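# Park the robot in the empty bay between carton stacks

## Task

Drive into the empty bay at the wall that lies between the two carton stacks and stop there. The robot must sit entirely inside the bay, with the arm, wrist and gripper pulled in so nothing extends beyond the base's footprint. Its front must face directly out toward the room. Both stacks must stay intact, and no carton may finish beyond its tape line on the floor. The robot must not tip over or be left leaning, since that is a failure. The parking must hold without the robot actively keeping it in place.

## Robot and tools

Robot: a Hello Robot Stretch 3. It has a two-wheel differential base (0.33 m long, 0.34 m wide) that cannot move sideways, a lift on a vertical mast, and a single telescoping arm that reaches out to the robot's right side. The arm ends in a wrist with yaw, pitch and roll joints and a gripper. Turning in place pivots about the point between the drive wheels, 0.05 m behind the front edge. With the arm fully in and the wrist folded (wrist_yaw_rad about 3.0), the wrist pokes at most 0.06 m past the right side and a spin sweeps a 0.28 m radius. An unfolded, level gripper reaches beyond that circle. So for this job the stowed pose is lift_m below 0.30, arm_m near 0, wrist folded. Stowed is also the only pose that allows full base speed (0.30 m/s, 1.9 rad/s); otherwise it is capped at 0.10 m/s and 0.63 rad/s.

Frames: the base frame has its origin on the floor midway between the drive wheels, x forward, y to the left, z up. Odometry is the base frame where the scene began; heading is positive to the left, in -3.142..3.142, and wheel slip counts as travel.

Tool execute_actions takes "actions", a list run in order (empty list = just report). Each action may have "robot" (a command), "steps" (1..450 control steps at 30 per second, default 1) and "until" (early exit condition, needs steps). {"steps": n} alone waits. Inside a command:
- "base": exactly one key. translate_m is a relative drive in metres, measured from where the base is when that command begins; positive goes forward, magnitude at most 1. rotate_rad is a relative turn in radians from the current heading; positive is counter-clockwise seen from above (left), magnitude at most 3.2.
- "joints": a single object (there is only one arm) of named absolute targets; unnamed joints keep their goal. Ranges: lift_m 0..1.1 m (arm height), arm_m 0..0.52 m (extension), wrist_yaw_rad -1.345..4.42 (0 along the arm, positive toward the front, 3.0 folded over the base), wrist_pitch_rad -1.57..0.451 (negative = fingertips down), wrist_roll_rad -2.911..2.911, gripper_m -0.089..0.179 (larger = wider), head_pan_rad -3.953..1.73 (0 ahead, positive left, -1.57 along the arm), head_tilt_rad -1.53..0.419 (negative down).
- "contact_limits": {"arm_m": effort %, 1..100}; smaller stops the arm more gently.
- A list of up to 8 commands runs one after another; {"pause_s": s} (max 15) waits inside it. {"stop": true} brakes everything and clears the queue.
Base and joint motions in one command start together and keep running after the call returns. A new command overrides immediately and throws away the rest of an earlier queue. Any number out of range rejects the whole call.

Folding safety: fold or unfold the wrist only with lift_m between 0.32 and 0.95, wrist_pitch_rad -0.4 and roll near 0; once folded, the lift may go down to 0.25. With yaw below -0.4 keep pitch at -0.5 or lower.

Waiting: {"robot": {...}, "steps": 450, "until": {"robot": {"status": "ended"}}} returns when nothing says moving and no queue is running. Other conditions compare fields, e.g. {"lift_m": [">", 0.3]} or {"base_status": ["!=", "moving"]}; operators = != < <= > >=. "any" instead of "robot" fires when the first motion ends.

Results: base_status shows progress as (translate_m done of goal); joint_goals and joint_status per joint; statuses are moving, done, off_target (came to rest short, may still push), contact_stop (arm or lift hit something and went slack), time_out, stopped, not_commanded, torque_fault (wrist servo off ~10 s). queue is idle/running/done/dropped/stopped; refused: and dropped: lines name the failing item (counted from 0). robot.on_its_own appears when the robot changed a goal itself, a joint is slack or off, a motor strains at rest, or base_tilt has drifted 3 degrees or more, meaning a lean. lidar_m lists 12 distances (m) from the base origin in 30-degree sectors: 1st straight ahead, counter-clockwise, 4th left, 7th behind, 10th right; "-" nothing seen; plane is 0.17 m high, so low objects are missed. head_depth_mm and wrist_depth_mm are 7x7 depth grids. base_tilt is in degrees (forward, right positive). motor_effort is percent, with peak in brackets; positive wheel effort pushes forward.

Cameras: head_camera and nav_camera (fisheye) are on the head, aimed by head_pan_rad and head_tilt_rad; wrist_camera is on the gripper. Each successful execute_actions returns one image per camera, taken at the end. zoom_image takes "camera" (one of those names) and "region" [x0, y0, x1, y1] in pixels of that camera's last image, origin top-left, at most 504x504.

finished_scene takes "scene" (integer 1..2) and ends that scene irreversibly; its result reports success and the next task. Only call it once every motion has finished, because anything still moving is braked afterward.

Hazards: the base and wrist have no contact stop and keep shoving whatever they touch, so bumping a carton stack can push cartons past their tape. Snagging while driving, especially in reverse, can tip the robot; if it leans, back off the last move in small steps, release whatever the gripper presses, and drop lift_m to about 0.2 if still tipped. Avoid hard hits and slams. To face the room while inside the bay, the robot typically turns to face away from the room and backs in, or drives in and then turns, keeping clear of both stacks.

Each tool is called after "Emit:" by a JSON object that holds its "method" and its "body".

## Session

Emit:
{"method": "execute_actions", "body": {"actions": []}}

Scene clock: 0.00 s.
robot.base_odometry: x=+0.000 y=+0.000 heading=+0.000 (m, m, rad; robot's odometry frame)
robot.turned_by_wheels: +0.000 (rad since the last result)
robot.turned_by_imu: +0.000 (rad since the last result)
robot.base_tilt: forward=+1.8 right=-0.7 (deg)
robot.lidar_m: 2.87 2.92 1.84 1.14 1.01 1.01 1.20 1.40 1.87 1.76 2.45 2.54
robot.head_depth_mm: 2029 2897 2961 2932 2919 2713 2373 / 2035 3016 3207 3189 3152 3059 2389 / 2056 3061 3527 3474 3450 2870 2389 / 2081 3168 3738 3808 3790 3490 2360 / 2120 3198 3517 3565 3581 3435 2344 / 2143 3134 3239 3279 3322 3242 2309 / 1986 2956 3003 3032 3088 3058 2281
robot.base_status: not_commanded
robot.joint_positions: lift_m=+0.383 arm_m=+0.000 wrist_yaw_rad=+2.954 wrist_pitch_rad=-0.347 wrist_roll_rad=-0.001 gripper_m=+0.037 head_pan_rad=-0.014 head_tilt_rad=-0.013
robot.joint_goals: lift_m=+0.383 arm_m=+0.000 wrist_yaw_rad=+2.954 wrist_pitch_rad=-0.347 wrist_roll_rad=-0.001 gripper_m=+0.037 head_pan_rad=-0.014 head_tilt_rad=-0.013
robot.joint_status: lift_m=not_commanded arm_m=not_commanded wrist_yaw_rad=not_commanded wrist_pitch_rad=not_commanded wrist_roll_rad=not_commanded gripper_m=not_commanded head_pan_rad=not_commanded head_tilt_rad=not_commanded
robot.measured_speeds: translate_m=+0.000 rotate_rad=+0.000 lift_m=+0.000 arm_m=+0.000 wrist_yaw_rad=+0.000 wrist_pitch_rad=+0.000 wrist_roll_rad=+0.000 head_pan_rad=+0.000 head_tilt_rad=+0.000
robot: refusals=0 queue=idle queue_left=0
robot.motor_effort: left_wheel=+0 right_wheel=-1 lift_m=+23 arm_m=+0 wrist_yaw_rad=+0 wrist_pitch_rad=+6 wrist_roll_rad=+0 gripper_m=+0 head_pan_rad=+1 head_tilt_rad=+0 (%)
robot.hand_pose: x=+0.0222 y=+0.0833 z=+0.4120 quat_wxyz=(+0.187, +0.704, +0.056, +0.683) (m; robot's base frame)
robot.wrist_depth_mm: - - - - - - - / - - - - - - - / 814 - - - - - - / 845 - 947 937 964 968 942 / 767 - 811 784 782 758 766 / 652 628 - 650 672 657 662 / 567 560 565 560 561 555 564
pictures: head_camera (sideways: a quarter turn clockwise sets it upright), nav_camera (sideways: a quarter turn counterclockwise sets it upright), wrist_camera
Images, in order (width x height): head_camera 896x504, nav_camera 672x504, wrist_camera 644x364.

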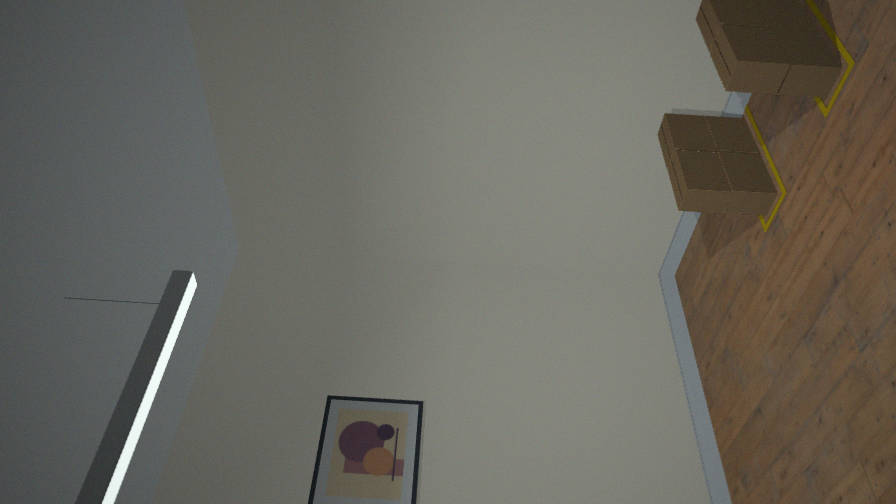

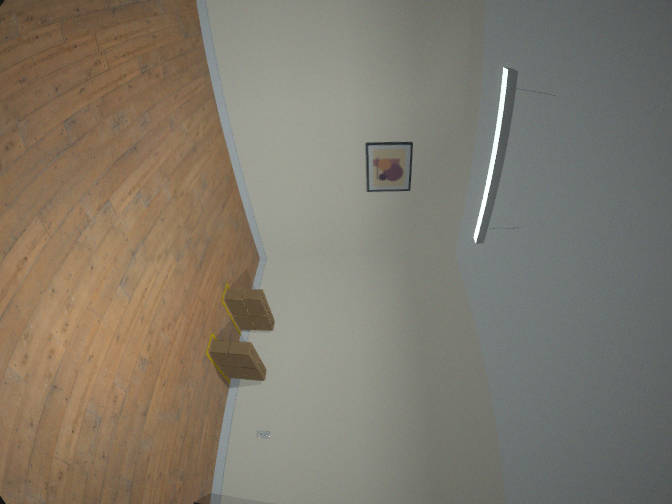

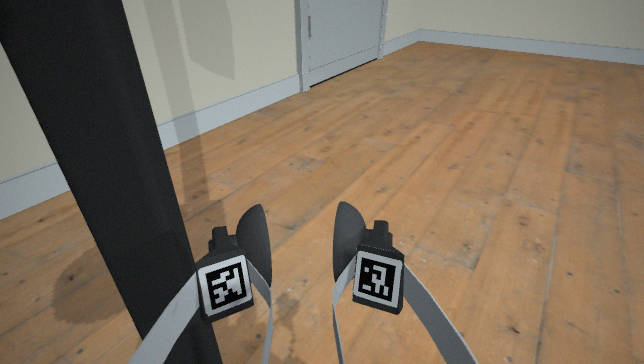

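Emit:
{"method": "execute_actions", "body": {"actions": [{"robot":[{"base":{"rotate_rad":0.08},"joints":{"lift_m":0.25,"wrist_yaw_rad":3.0}},{"base":{"translate_m":0.95}},{"base":{"translate_m":0.95}},{"base":{"rotate_rad":-0.93},"joints":{"head_tilt_rad":-0.9}}],"steps":450,"until":{"robot":{"status":"ended"}}}]}}

Scene clock: 44.70 s.
robot.base_odometry: x=+1.894 y=+0.152 heading=-0.850 (m, m, rad; robot's odometry frame)
robot.turned_by_wheels: -0.850 (rad since the last result)
robot.turned_by_imu: -0.832 (rad since the last result)
robot.base_tilt: forward=+1.9 right=-0.7 (deg)
robot.lidar_m: 1.06 1.10 1.47 1.42 1.46 1.98 2.15 2.24 3.04 2.87 2.00 1.67
robot.head_depth_mm: 1461 1695 1883 1681 1460 1296 1156 / 1468 1692 1887 1668 1453 1286 1155 / 1465 1624 1392 1561 1440 1278 1150 / 1466 1685 1860 1604 1431 1268 1143 / 1475 1693 1865 1621 1416 1262 1135 / 1475 1636 1795 1583 1409 1253 1133 / 1469 1639 1391 1535 1394 1246 1123
robot.base_status: done (rotate_rad -0.9298 of -0.9300)
robot.joint_positions: lift_m=+0.250 arm_m=+0.000 wrist_yaw_rad=+2.998 wrist_pitch_rad=-0.347 wrist_roll_rad=-0.001 gripper_m=+0.037 head_pan_rad=-0.014 head_tilt_rad=-0.889
robot.joint_goals: lift_m=+0.250 arm_m=+0.000 wrist_yaw_rad=+3.000 wrist_pitch_rad=-0.347 wrist_roll_rad=-0.001 gripper_m=+0.037 head_pan_rad=-0.014 head_tilt_rad=-0.900
robot.joint_status: lift_m=done arm_m=not_commanded wrist_yaw_rad=done wrist_pitch_rad=not_commanded wrist_roll_rad=not_commanded gripper_m=not_commanded head_pan_rad=not_commanded head_tilt_rad=done
robot.measured_speeds: translate_m=+0.000 rotate_rad=+0.000 lift_m=+0.000 arm_m=+0.000 wrist_yaw_rad=+0.000 wrist_pitch_rad=+0.000 wrist_roll_rad=+0.000 head_pan_rad=+0.000 head_tilt_rad=+0.000
robot: refusals=0 queue=done queue_left=0
robot.motor_effort: left_wheel=+3(11) right_wheel=-4(11) lift_m=+17(24) arm_m=+0(0) wrist_yaw_rad=+1(7) wrist_pitch_rad=+6(6) wrist_roll_rad=+0(0) gripper_m=+0(1) head_pan_rad=+1(1) head_tilt_rad=-4(31) (%)
robot.hand_pose: x=+0.0119 y=+0.0850 z=+0.2794 quat_wxyz=(+0.172, +0.703, +0.072, +0.687) (m; robot's base frame)
robot.wrist_depth_mm: - - - - - - - / - - - - - - - / 926 - 936 926 930 953 959 / 714 - 705 709 720 709 711 / 576 565 615 594 567 579 572 / 490 488 - 506 509 488 481 / 440 - - - 422 424 422
pictures: head_camera (sideways: a quarter turn clockwise sets it upright), nav_camera (sideways: a quarter turn counterclockwise sets it upright), wrist_camera
camera_calibration (this result's frames):
head_camera: T_world_to_cam=[[-0.783282, -0.0607208, -0.618694, 0.829853], [-0.0166292, 0.996909, -0.0767871, 0.104097], [0.621444, -0.0498575, -0.781871, 0.976706], [0, 0, 0, 1]] pos_world=[0.0447724, -0.00469001, 1.28508]
nav_camera: T_world_to_cam=[[0.808871, -0.0457839, 0.586201, -0.726336], [-0.0467149, -0.998816, -0.0135506, 0.0730948], [0.586127, -0.0164236, -0.810052, 1.01136], [0, 0, 0, 1]] pos_world=[-0.00185741, 0.0563639, 1.24602]
wrist_camera: T_world_to_cam=[[0.98043, -0.196867, -0.000513583, -0.00593094], [-0.10675, -0.52944, -0.841604, 0.311944], [0.165412, 0.825189, -0.540095, 0.245843], [0, 0, 0, 1]] pos_world=[-0.00155034, -0.0388789, 0.395309]
Images, in order (width x height): head_camera 896x504, nav_camera 672x504, wrist_camera 644x364.

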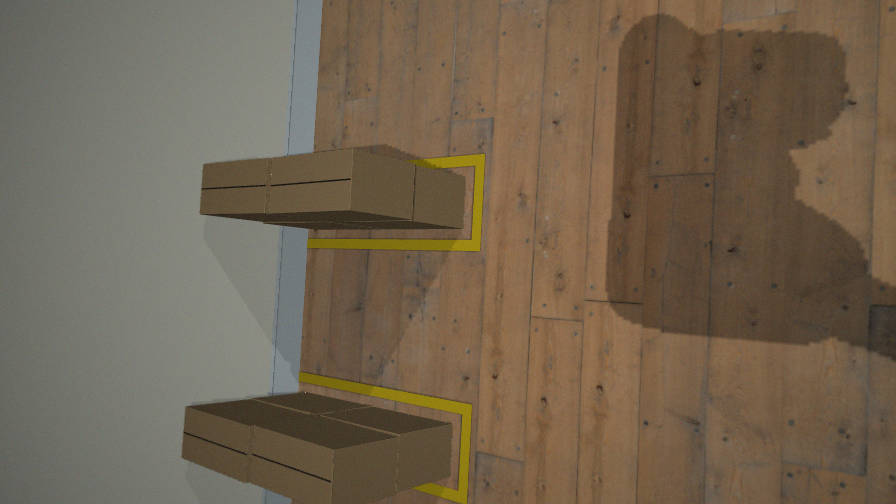

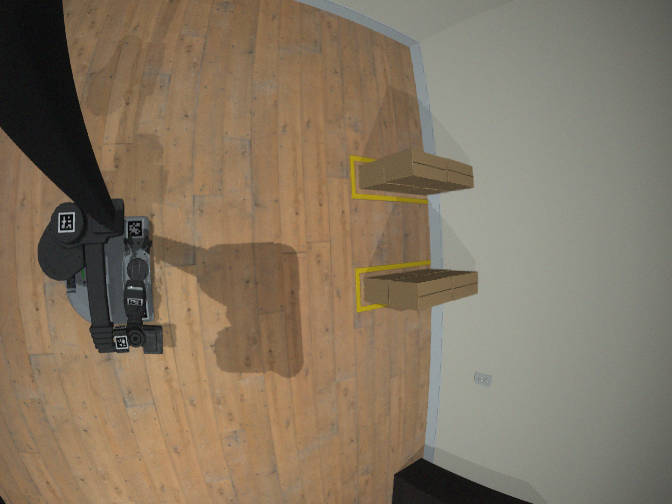

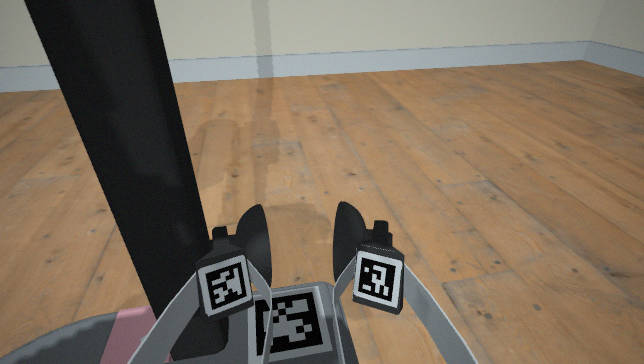

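Emit:
{"method": "execute_actions", "body": {"actions": [{"robot":[{"base":{"rotate_rad":0.143},"joints":{"head_pan_rad":-3.14,"head_tilt_rad":-1.0}},{"base":{"translate_m":0.455}},{"base":{"rotate_rad":3.03}}],"steps":450,"until":{"robot":{"status":"ended"}}}]}}

Scene clock: 72.23 s.
robot.base_odometry: x=+2.240 y=-0.144 heading=+2.323 (m, m, rad; robot's odometry frame)
robot.turned_by_wheels: +3.173 (rad since the last result)
robot.turned_by_imu: +3.115 (rad since the last result)
robot.base_tilt: forward=+2.1 right=-0.6 (deg)
robot.lidar_m: 2.60 2.71 3.42 2.97 1.65 0.63 0.71 0.65 1.41 1.36 1.41 1.92
robot.head_depth_mm: 1095 1289 1549 1561 1385 1249 - / 1101 1295 1281 1121 1343 1242 1162 / 1110 1299 1492 1429 1337 1260 - / 1114 1310 1576 1529 1354 1261 - / 1116 1318 1597 1508 1352 1233 - / 1128 1316 1373 1431 1328 1215 - / 1133 1331 1236 1105 1312 1215 1116
robot.base_status: done (rotate_rad +3.0299 of +3.0300)
robot.joint_positions: lift_m=+0.250 arm_m=+0.000 wrist_yaw_rad=+2.999 wrist_pitch_rad=-0.347 wrist_roll_rad=-0.001 gripper_m=+0.037 head_pan_rad=-3.134 head_tilt_rad=-0.989
robot.joint_goals: lift_m=+0.250 arm_m=+0.000 wrist_yaw_rad=+3.000 wrist_pitch_rad=-0.347 wrist_roll_rad=-0.001 gripper_m=+0.037 head_pan_rad=-3.140 head_tilt_rad=-1.000
robot.joint_status: lift_m=done arm_m=not_commanded wrist_yaw_rad=done wrist_pitch_rad=not_commanded wrist_roll_rad=not_commanded gripper_m=not_commanded head_pan_rad=done head_tilt_rad=done
robot.measured_speeds: translate_m=+0.000 rotate_rad=+0.000 lift_m=+0.000 arm_m=+0.000 wrist_yaw_rad=+0.000 wrist_pitch_rad=+0.000 wrist_roll_rad=+0.000 head_pan_rad=+0.000 head_tilt_rad=+0.000
robot: refusals=0 queue=done queue_left=0
robot.motor_effort: left_wheel=-3(9) right_wheel=+3(13) lift_m=+17(17) arm_m=+0(1) wrist_yaw_rad=+1(1) wrist_pitch_rad=+6(6) wrist_roll_rad=+0(0) gripper_m=+1(0) head_pan_rad=-3(57) head_tilt_rad=-4(11) (%)
robot.hand_pose: x=+0.0119 y=+0.0850 z=+0.2794 quat_wxyz=(+0.172, +0.703, +0.072, +0.687) (m; robot's base frame)
robot.wrist_depth_mm: - - - - - - - / - - - - - - - / 959 - 924 894 930 907 984 / 713 - 728 724 718 720 716 / 582 566 620 584 575 571 582 / 489 492 - 500 515 490 494 / 437 - - - 424 424 421
pictures: head_camera (sideways: a quarter turn clockwise sets it upright), nav_camera (sideways: a quarter turn counterclockwise sets it upright), wrist_camera
camera_calibration (this result's frames):
head_camera: T_world_to_cam=[[0.839256, 0.0782671, -0.538074, 0.714923], [0.0458591, -0.996249, -0.073384, 0.0992759], [-0.5418, 0.0369123, -0.839697, 1.05898], [0, 0, 0, 1]] pos_world=[-0.0308013, 0.00385911, 1.28119]
nav_camera: T_world_to_cam=[[-0.86381, 0.0276799, 0.503058, -0.607819], [0.026073, 0.999608, -0.0102313, 0.0683278], [-0.503143, 0.00427836, -0.864192, 1.08838], [0, 0, 0, 1]] pos_world=[0.0207889, -0.0561331, 1.24703]
wrist_camera: T_world_to_cam=[[0.980438, -0.196827, -0.000514183, -0.00593274], [-0.106729, -0.529445, -0.841604, 0.311922], [0.165378, 0.825195, -0.540095, 0.245877], [0, 0, 0, 1]] pos_world=[-0.00155466, -0.0389188, 0.395308]
Images, in order (width x height): head_camera 896x504, nav_camera 672x504, wrist_camera 644x364.

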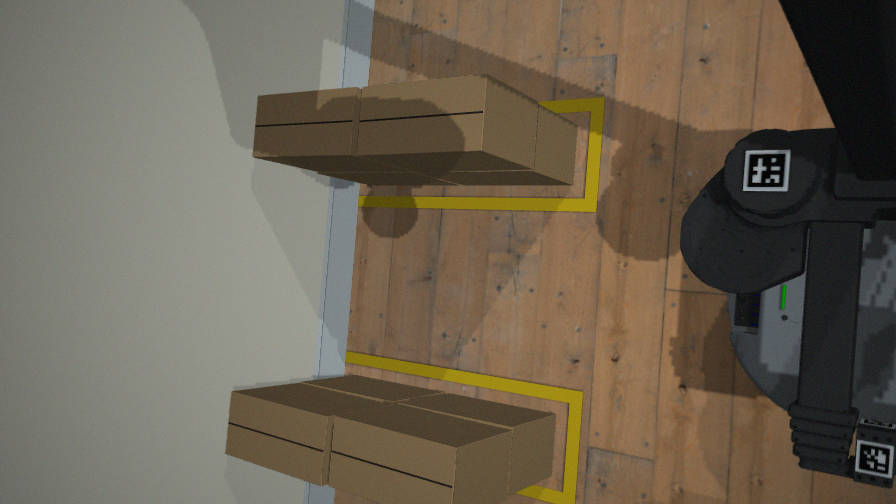

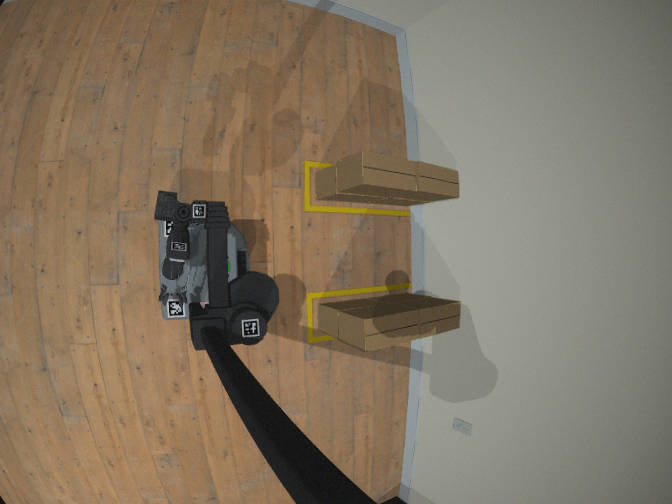

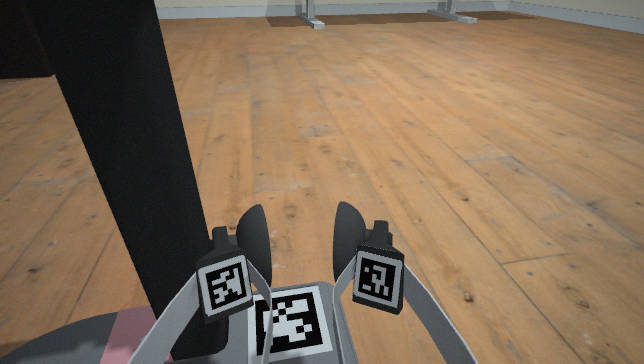

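Emit:
{"method": "execute_actions", "body": {"actions": [{"robot":{"base":{"translate_m":-0.4},"joints":{"head_tilt_rad":-1.3}},"steps":450,"until":{"robot":{"status":"ended"}}}]}}

Scene clock: 89.33 s.
robot.base_odometry: x=+2.513 y=-0.436 heading=+2.323 (m, m, rad; robot's odometry frame)
robot.turned_by_wheels: +0.000 (rad since the last result)
robot.turned_by_imu: +0.001 (rad since the last result)
robot.base_tilt: forward=+1.9 right=-0.7 (deg)
robot.lidar_m: 2.99 3.13 3.06 2.41 0.28 0.27 0.70 0.37 0.33 1.36 1.41 1.92
robot.head_depth_mm: 887 1085 1378 1322 - 1200 1147 / 897 1055 1014 949 974 1199 1147 / 901 1142 1357 1314 - 1185 1140 / 909 1159 1373 1319 - 1175 1132 / 921 1171 1368 1311 - 1170 1127 / 928 1146 1352 1284 1258 1165 1118 / 937 1035 994 972 1219 1164 1122
robot.base_status: done (translate_m -0.4000 of -0.4000)
robot.joint_positions: lift_m=+0.250 arm_m=+0.000 wrist_yaw_rad=+2.999 wrist_pitch_rad=-0.347 wrist_roll_rad=-0.001 gripper_m=+0.037 head_pan_rad=-3.134 head_tilt_rad=-1.285
robot.joint_goals: lift_m=+0.250 arm_m=+0.000 wrist_yaw_rad=+3.000 wrist_pitch_rad=-0.347 wrist_roll_rad=-0.001 gripper_m=+0.037 head_pan_rad=-3.140 head_tilt_rad=-1.300
robot.joint_status: lift_m=done arm_m=not_commanded wrist_yaw_rad=done wrist_pitch_rad=not_commanded wrist_roll_rad=not_commanded gripper_m=not_commanded head_pan_rad=done head_tilt_rad=done
robot.measured_speeds: translate_m=+0.000 rotate_rad=+0.000 lift_m=+0.000 arm_m=+0.000 wrist_yaw_rad=+0.000 wrist_pitch_rad=+0.000 wrist_roll_rad=+0.000 head_pan_rad=+0.000 head_tilt_rad=+0.000
robot: refusals=0 queue=done queue_left=0
robot.motor_effort: left_wheel=-2(10) right_wheel=+3(6) lift_m=+17(17) arm_m=+0(1) wrist_yaw_rad=+2(1) wrist_pitch_rad=+6(5) wrist_roll_rad=+0(0) gripper_m=+1(0) head_pan_rad=-2(3) head_tilt_rad=-6(20) (%)
robot.hand_pose: x=+0.0119 y=+0.0850 z=+0.2794 quat_wxyz=(+0.172, +0.703, +0.072, +0.687) (m; robot's base frame)
robot.wrist_depth_mm: - - - - - - - / - - - - - - - / 592 - 926 925 955 944 926 / 315 - 722 715 710 720 702 / 310 575 609 590 586 587 588 / 302 403 - 510 502 488 479 / 289 - - - 411 426 428
pictures: head_camera (sideways: a quarter turn clockwise sets it upright), nav_camera (sideways: a quarter turn counterclockwise sets it upright), wrist_camera
camera_calibration (this result's frames):
head_camera: T_world_to_cam=[[0.959759, 0.0792251, -0.269418, 0.364271], [0.065634, -0.996092, -0.0591004, 0.080534], [-0.273048, 0.0390392, -0.961208, 1.21519], [0, 0, 0, 1]] pos_world=[-0.0230948, 0.00392001, 1.27095]
nav_camera: T_world_to_cam=[[-0.973056, 0.0268109, 0.229003, -0.250222], [0.0275752, 0.99962, 0.000137655, 0.0548175], [-0.228913, 0.00644877, -0.973426, 1.22856], [0, 0, 0, 1]] pos_world=[0.0362407, -0.0560107, 1.2532]
wrist_camera: T_world_to_cam=[[0.980438, -0.196826, -0.000514306, -0.0059326], [-0.106729, -0.529445, -0.841604, 0.311922], [0.165377, 0.825196, -0.540095, 0.245877], [0, 0, 0, 1]] pos_world=[-0.00155473, -0.0389188, 0.395308]
Images, in order (width x height): head_camera 896x504, nav_camera 672x504, wrist_camera 644x364.

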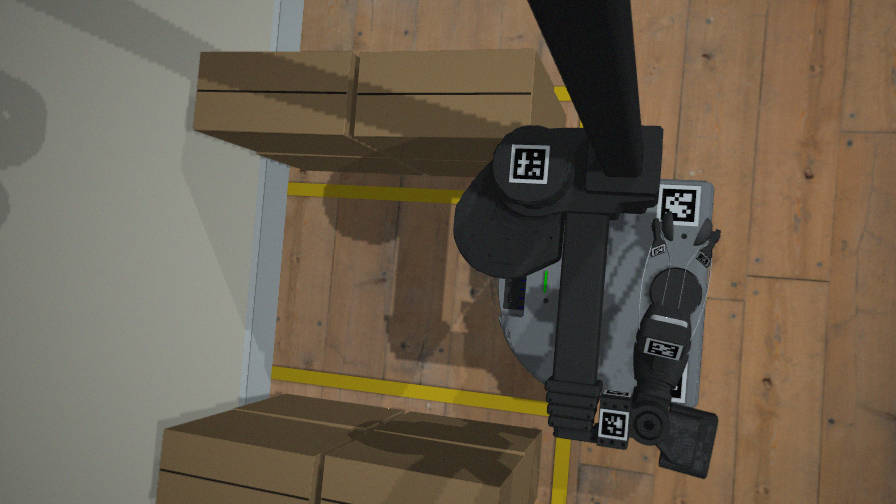

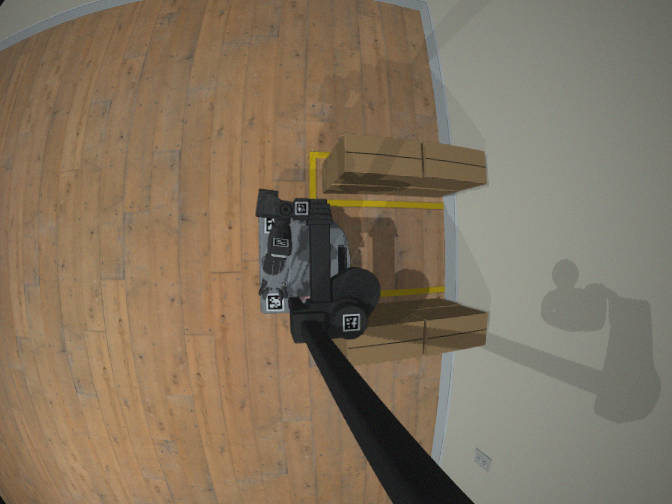

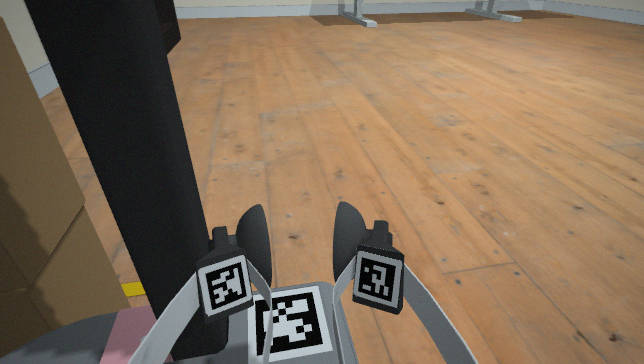

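Emit:
{"method": "execute_actions", "body": {"actions": [{"robot":{"base":{"translate_m":-0.33},"joints":{"head_tilt_rad":-1.5}},"steps":450,"until":{"robot":{"status":"ended"}}}]}}

Scene clock: 105.30 s.
robot.base_odometry: x=+2.738 y=-0.677 heading=+2.323 (m, m, rad; robot's odometry frame)
robot.turned_by_wheels: +0.000 (rad since the last result)
robot.turned_by_imu: +0.001 (rad since the last result)
robot.base_tilt: forward=+2.1 right=-0.5 (deg)
robot.lidar_m: 3.33 3.47 0.19 0.18 0.19 0.25 0.43 0.38 0.27 0.26 0.27 1.92
robot.head_depth_mm: 633 870 934 1095 1245 1238 1218 / 639 884 926 912 893 1229 1209 / 648 902 1204 - 1131 1228 1207 / 655 917 1256 - 1237 1220 1198 / 662 931 1269 - 1230 1211 1197 / 672 950 1263 - 1226 1208 1191 / 680 916 938 1001 1109 1206 1188
robot.base_status: done (translate_m -0.3300 of -0.3300)
robot.joint_positions: lift_m=+0.250 arm_m=+0.000 wrist_yaw_rad=+2.999 wrist_pitch_rad=-0.347 wrist_roll_rad=-0.001 gripper_m=+0.037 head_pan_rad=-3.134 head_tilt_rad=-1.483
robot.joint_goals: lift_m=+0.250 arm_m=+0.000 wrist_yaw_rad=+3.000 wrist_pitch_rad=-0.347 wrist_roll_rad=-0.001 gripper_m=+0.037 head_pan_rad=-3.140 head_tilt_rad=-1.500
robot.joint_status: lift_m=done arm_m=not_commanded wrist_yaw_rad=done wrist_pitch_rad=not_commanded wrist_roll_rad=not_commanded gripper_m=not_commanded head_pan_rad=done head_tilt_rad=done
robot.measured_speeds: translate_m=+0.000 rotate_rad=+0.000 lift_m=+0.000 arm_m=+0.000 wrist_yaw_rad=+0.000 wrist_pitch_rad=+0.000 wrist_roll_rad=+0.000 head_pan_rad=+0.000 head_tilt_rad=+0.000
robot: refusals=0 queue=done queue_left=0
robot.motor_effort: left_wheel=-2(11) right_wheel=+3(7) lift_m=+17(17) arm_m=+0(1) wrist_yaw_rad=+2(1) wrist_pitch_rad=+6(6) wrist_roll_rad=+0(0) gripper_m=+0(1) head_pan_rad=-2(3) head_tilt_rad=-6(16) (%)
robot.hand_pose: x=+0.0119 y=+0.0850 z=+0.2794 quat_wxyz=(+0.172, +0.703, +0.072, +0.687) (m; robot's base frame)
robot.wrist_depth_mm: - 221 220 221 224 - - / 204 - 209 220 232 - - / 211 - 226 241 254 953 955 / 224 - 247 263 284 714 735 / 243 261 263 285 537 585 582 / 267 278 - 311 512 485 488 / 285 - - - 398 425 421
pictures: head_camera (sideways: a quarter turn clockwise sets it upright), nav_camera (sideways: a quarter turn counterclockwise sets it upright), wrist_camera
camera_calibration (this result's frames):
head_camera: T_world_to_cam=[[0.994, 0.0794988, -0.0751269, 0.111072], [0.0761389, -0.996009, -0.0465795, 0.0641554], [-0.07853, 0.04058, -0.996085, 1.25915], [0, 0, 0, 1]] pos_world=[-0.0164089, 0.00397292, 1.26556]
nav_camera: T_world_to_cam=[[-0.9991, 0.0266022, 0.0330508, 0.00507936], [0.0268515, 0.999614, 0.00712085, 0.0457315], [-0.0328486, 0.0080019, -0.999428, 1.26096], [0, 0, 0, 1]] pos_world=[0.0452676, -0.0559391, 1.25974]
wrist_camera: T_world_to_cam=[[0.980439, -0.19682, -0.00051427, -0.00593173], [-0.106726, -0.529445, -0.841604, 0.311922], [0.165372, 0.825197, -0.540095, 0.245877], [0, 0, 0, 1]] pos_world=[-0.00155537, -0.0389187, 0.395308]
Images, in order (width x height): head_camera 896x504, nav_camera 672x504, wrist_camera 644x364.

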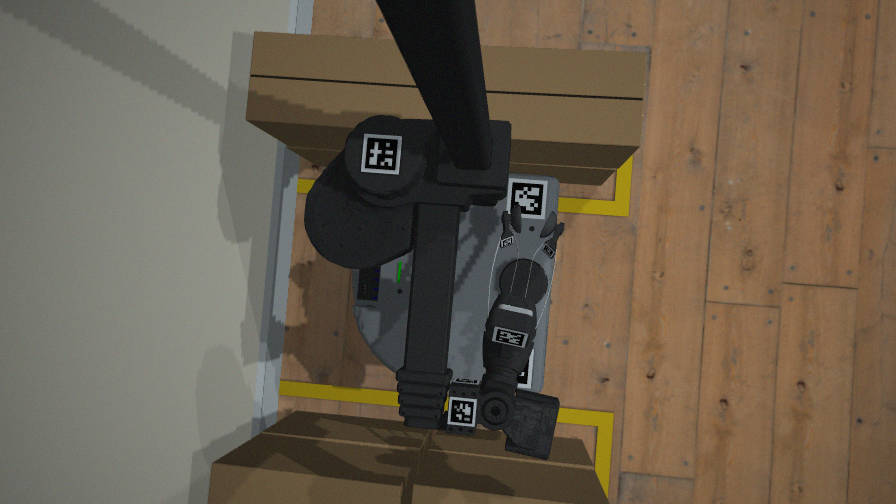

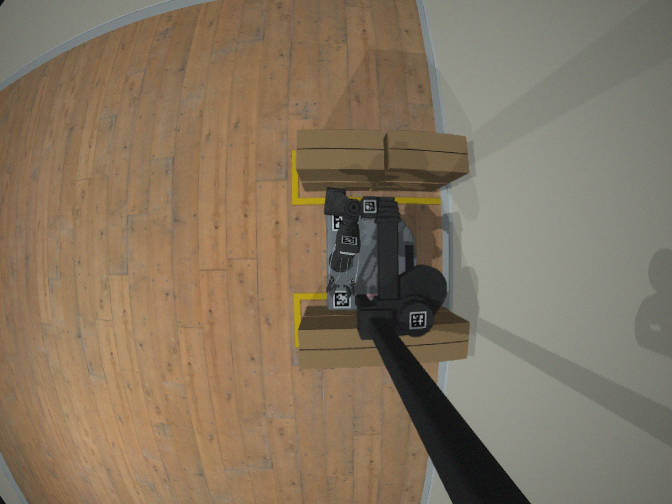

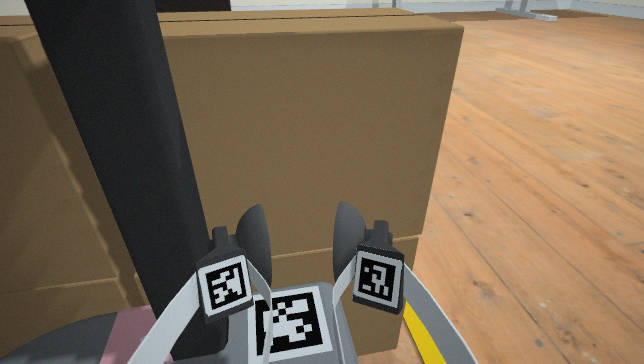

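Emit:
{"method": "execute_actions", "body": {"actions": [{"robot":{"joints":{"head_pan_rad":0,"head_tilt_rad":0}},"steps":200,"until":{"robot":{"status":"ended"}}}]}}

Emit:
{"method": "finished_scene", "body": {"scene": 1}}

Scene clock: 113.33 s.
robot.base_odometry: x=+2.738 y=-0.677 heading=+2.323 (m, m, rad; robot's odometry frame)
robot.turned_by_wheels: +0.000 (rad since the last result)
robot.turned_by_imu: +0.001 (rad since the last result)
robot.base_tilt: forward=+1.9 right=-0.5 (deg)
robot.lidar_m: 3.32 3.46 0.19 0.18 0.19 0.26 0.43 0.37 0.27 0.26 0.27 1.92
robot.head_depth_mm: 2020 2994 3218 3238 3261 3250 2447 / 2031 3015 3234 3245 3270 3269 2419 / 1642 3098 3202 3237 3238 3217 2408 / 2099 3129 3185 3208 3163 3244 2354 / 2123 3174 3174 3178 3225 3208 2339 / 2144 3189 3218 3213 3173 3214 2294 / 2188 3176 3206 3198 3208 3205 2287
robot.base_status: done (translate_m -0.3300 of -0.3300)
robot.joint_positions: lift_m=+0.250 arm_m=+0.000 wrist_yaw_rad=+2.999 wrist_pitch_rad=-0.347 wrist_roll_rad=-0.001 gripper_m=+0.037 head_pan_rad=-0.007 head_tilt_rad=-0.014
robot.joint_goals: lift_m=+0.250 arm_m=+0.000 wrist_yaw_rad=+3.000 wrist_pitch_rad=-0.347 wrist_roll_rad=-0.001 gripper_m=+0.037 head_pan_rad=+0.000 head_tilt_rad=+0.000
robot.joint_status: lift_m=done arm_m=not_commanded wrist_yaw_rad=done wrist_pitch_rad=not_commanded wrist_roll_rad=not_commanded gripper_m=not_commanded head_pan_rad=done head_tilt_rad=done
robot.measured_speeds: translate_m=+0.000 rotate_rad=+0.000 lift_m=+0.000 arm_m=+0.000 wrist_yaw_rad=+0.000 wrist_pitch_rad=+0.000 wrist_roll_rad=+0.000 head_pan_rad=+0.000 head_tilt_rad=+0.000
robot: refusals=0 queue=done queue_left=0
robot.motor_effort: left_wheel=-2(3) right_wheel=+3(3) lift_m=+16(17) arm_m=+0(1) wrist_yaw_rad=+2(1) wrist_pitch_rad=+6(6) wrist_roll_rad=+0(0) gripper_m=+0(1) head_pan_rad=+5(57) head_tilt_rad=+4(32) (%)
robot.hand_pose: x=+0.0119 y=+0.0850 z=+0.2794 quat_wxyz=(+0.172, +0.703, +0.072, +0.687) (m; robot's base frame)
robot.wrist_depth_mm: - 222 221 222 224 - - / 205 - 208 220 234 - - / 212 - 227 241 254 962 956 / 226 - 248 262 283 722 730 / 242 255 265 286 543 577 583 / 267 283 - 310 508 483 493 / 285 - - - 398 418 423
pictures: head_camera (sideways: a quarter turn clockwise sets it upright), nav_camera (sideways: a quarter turn counterclockwise sets it upright), wrist_camera
camera_calibration (this result's frames):
head_camera: T_world_to_cam=[[-0.026274, -0.0714316, -0.997099, 1.31886], [0.0466522, 0.996269, -0.0726014, 0.0983529], [0.998566, -0.0484245, -0.0228436, -0.0132739], [0, 0, 0, 1]] pos_world=[0.0433183, -0.00442046, 1.32187]
nav_camera: T_world_to_cam=[[0.0677964, -0.0350096, 0.997085, -1.2577], [-0.0178257, -0.999267, -0.0338742, 0.0994065], [0.99754, -0.0154772, -0.0683707, 0.0437945], [0, 0, 0, 1]] pos_world=[0.043353, 0.0559797, 1.2604]
wrist_camera: T_world_to_cam=[[0.980439, -0.19682, -0.00051422, -0.00593179], [-0.106726, -0.529445, -0.841604, 0.311922], [0.165372, 0.825197, -0.540095, 0.245877], [0, 0, 0, 1]] pos_world=[-0.00155535, -0.0389187, 0.395308]
Images, in order (width x height): head_camera 896x504, nav_camera 672x504, wrist_camera 644x364.

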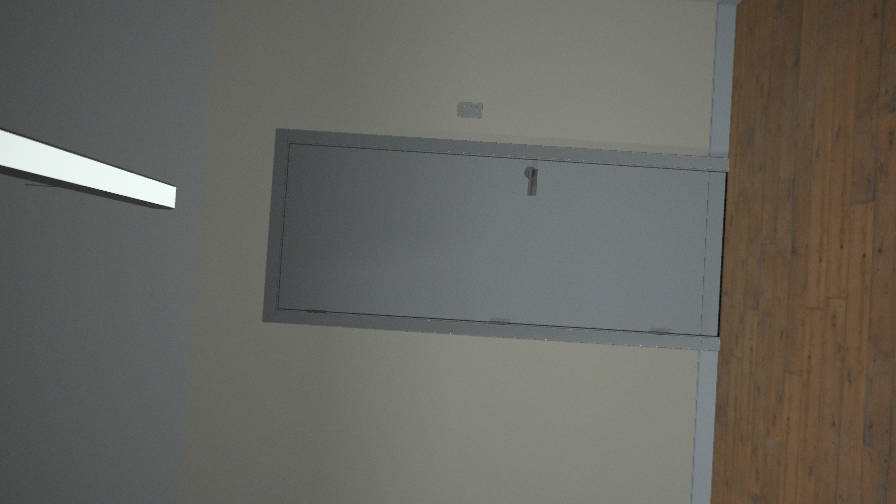

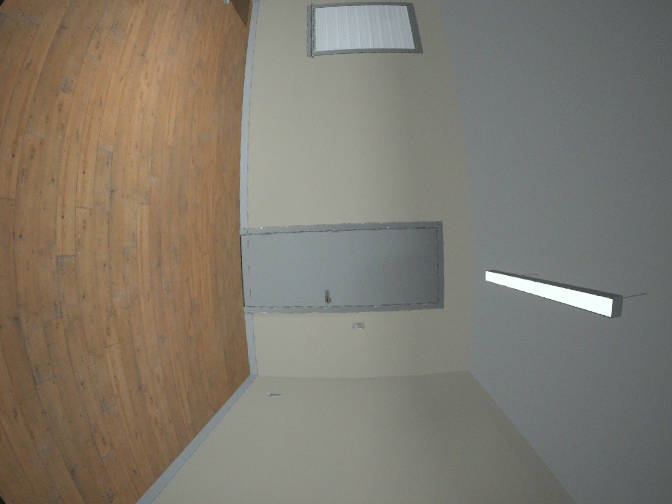

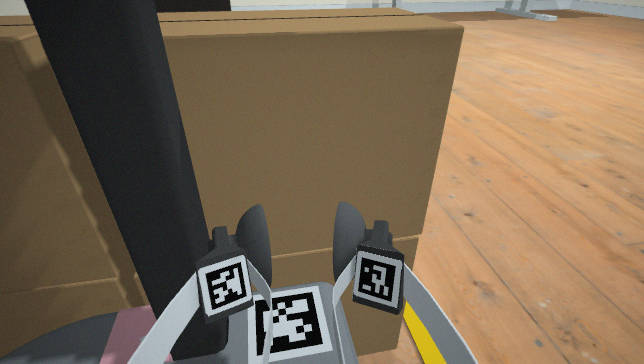

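The scene is finished: the task was done.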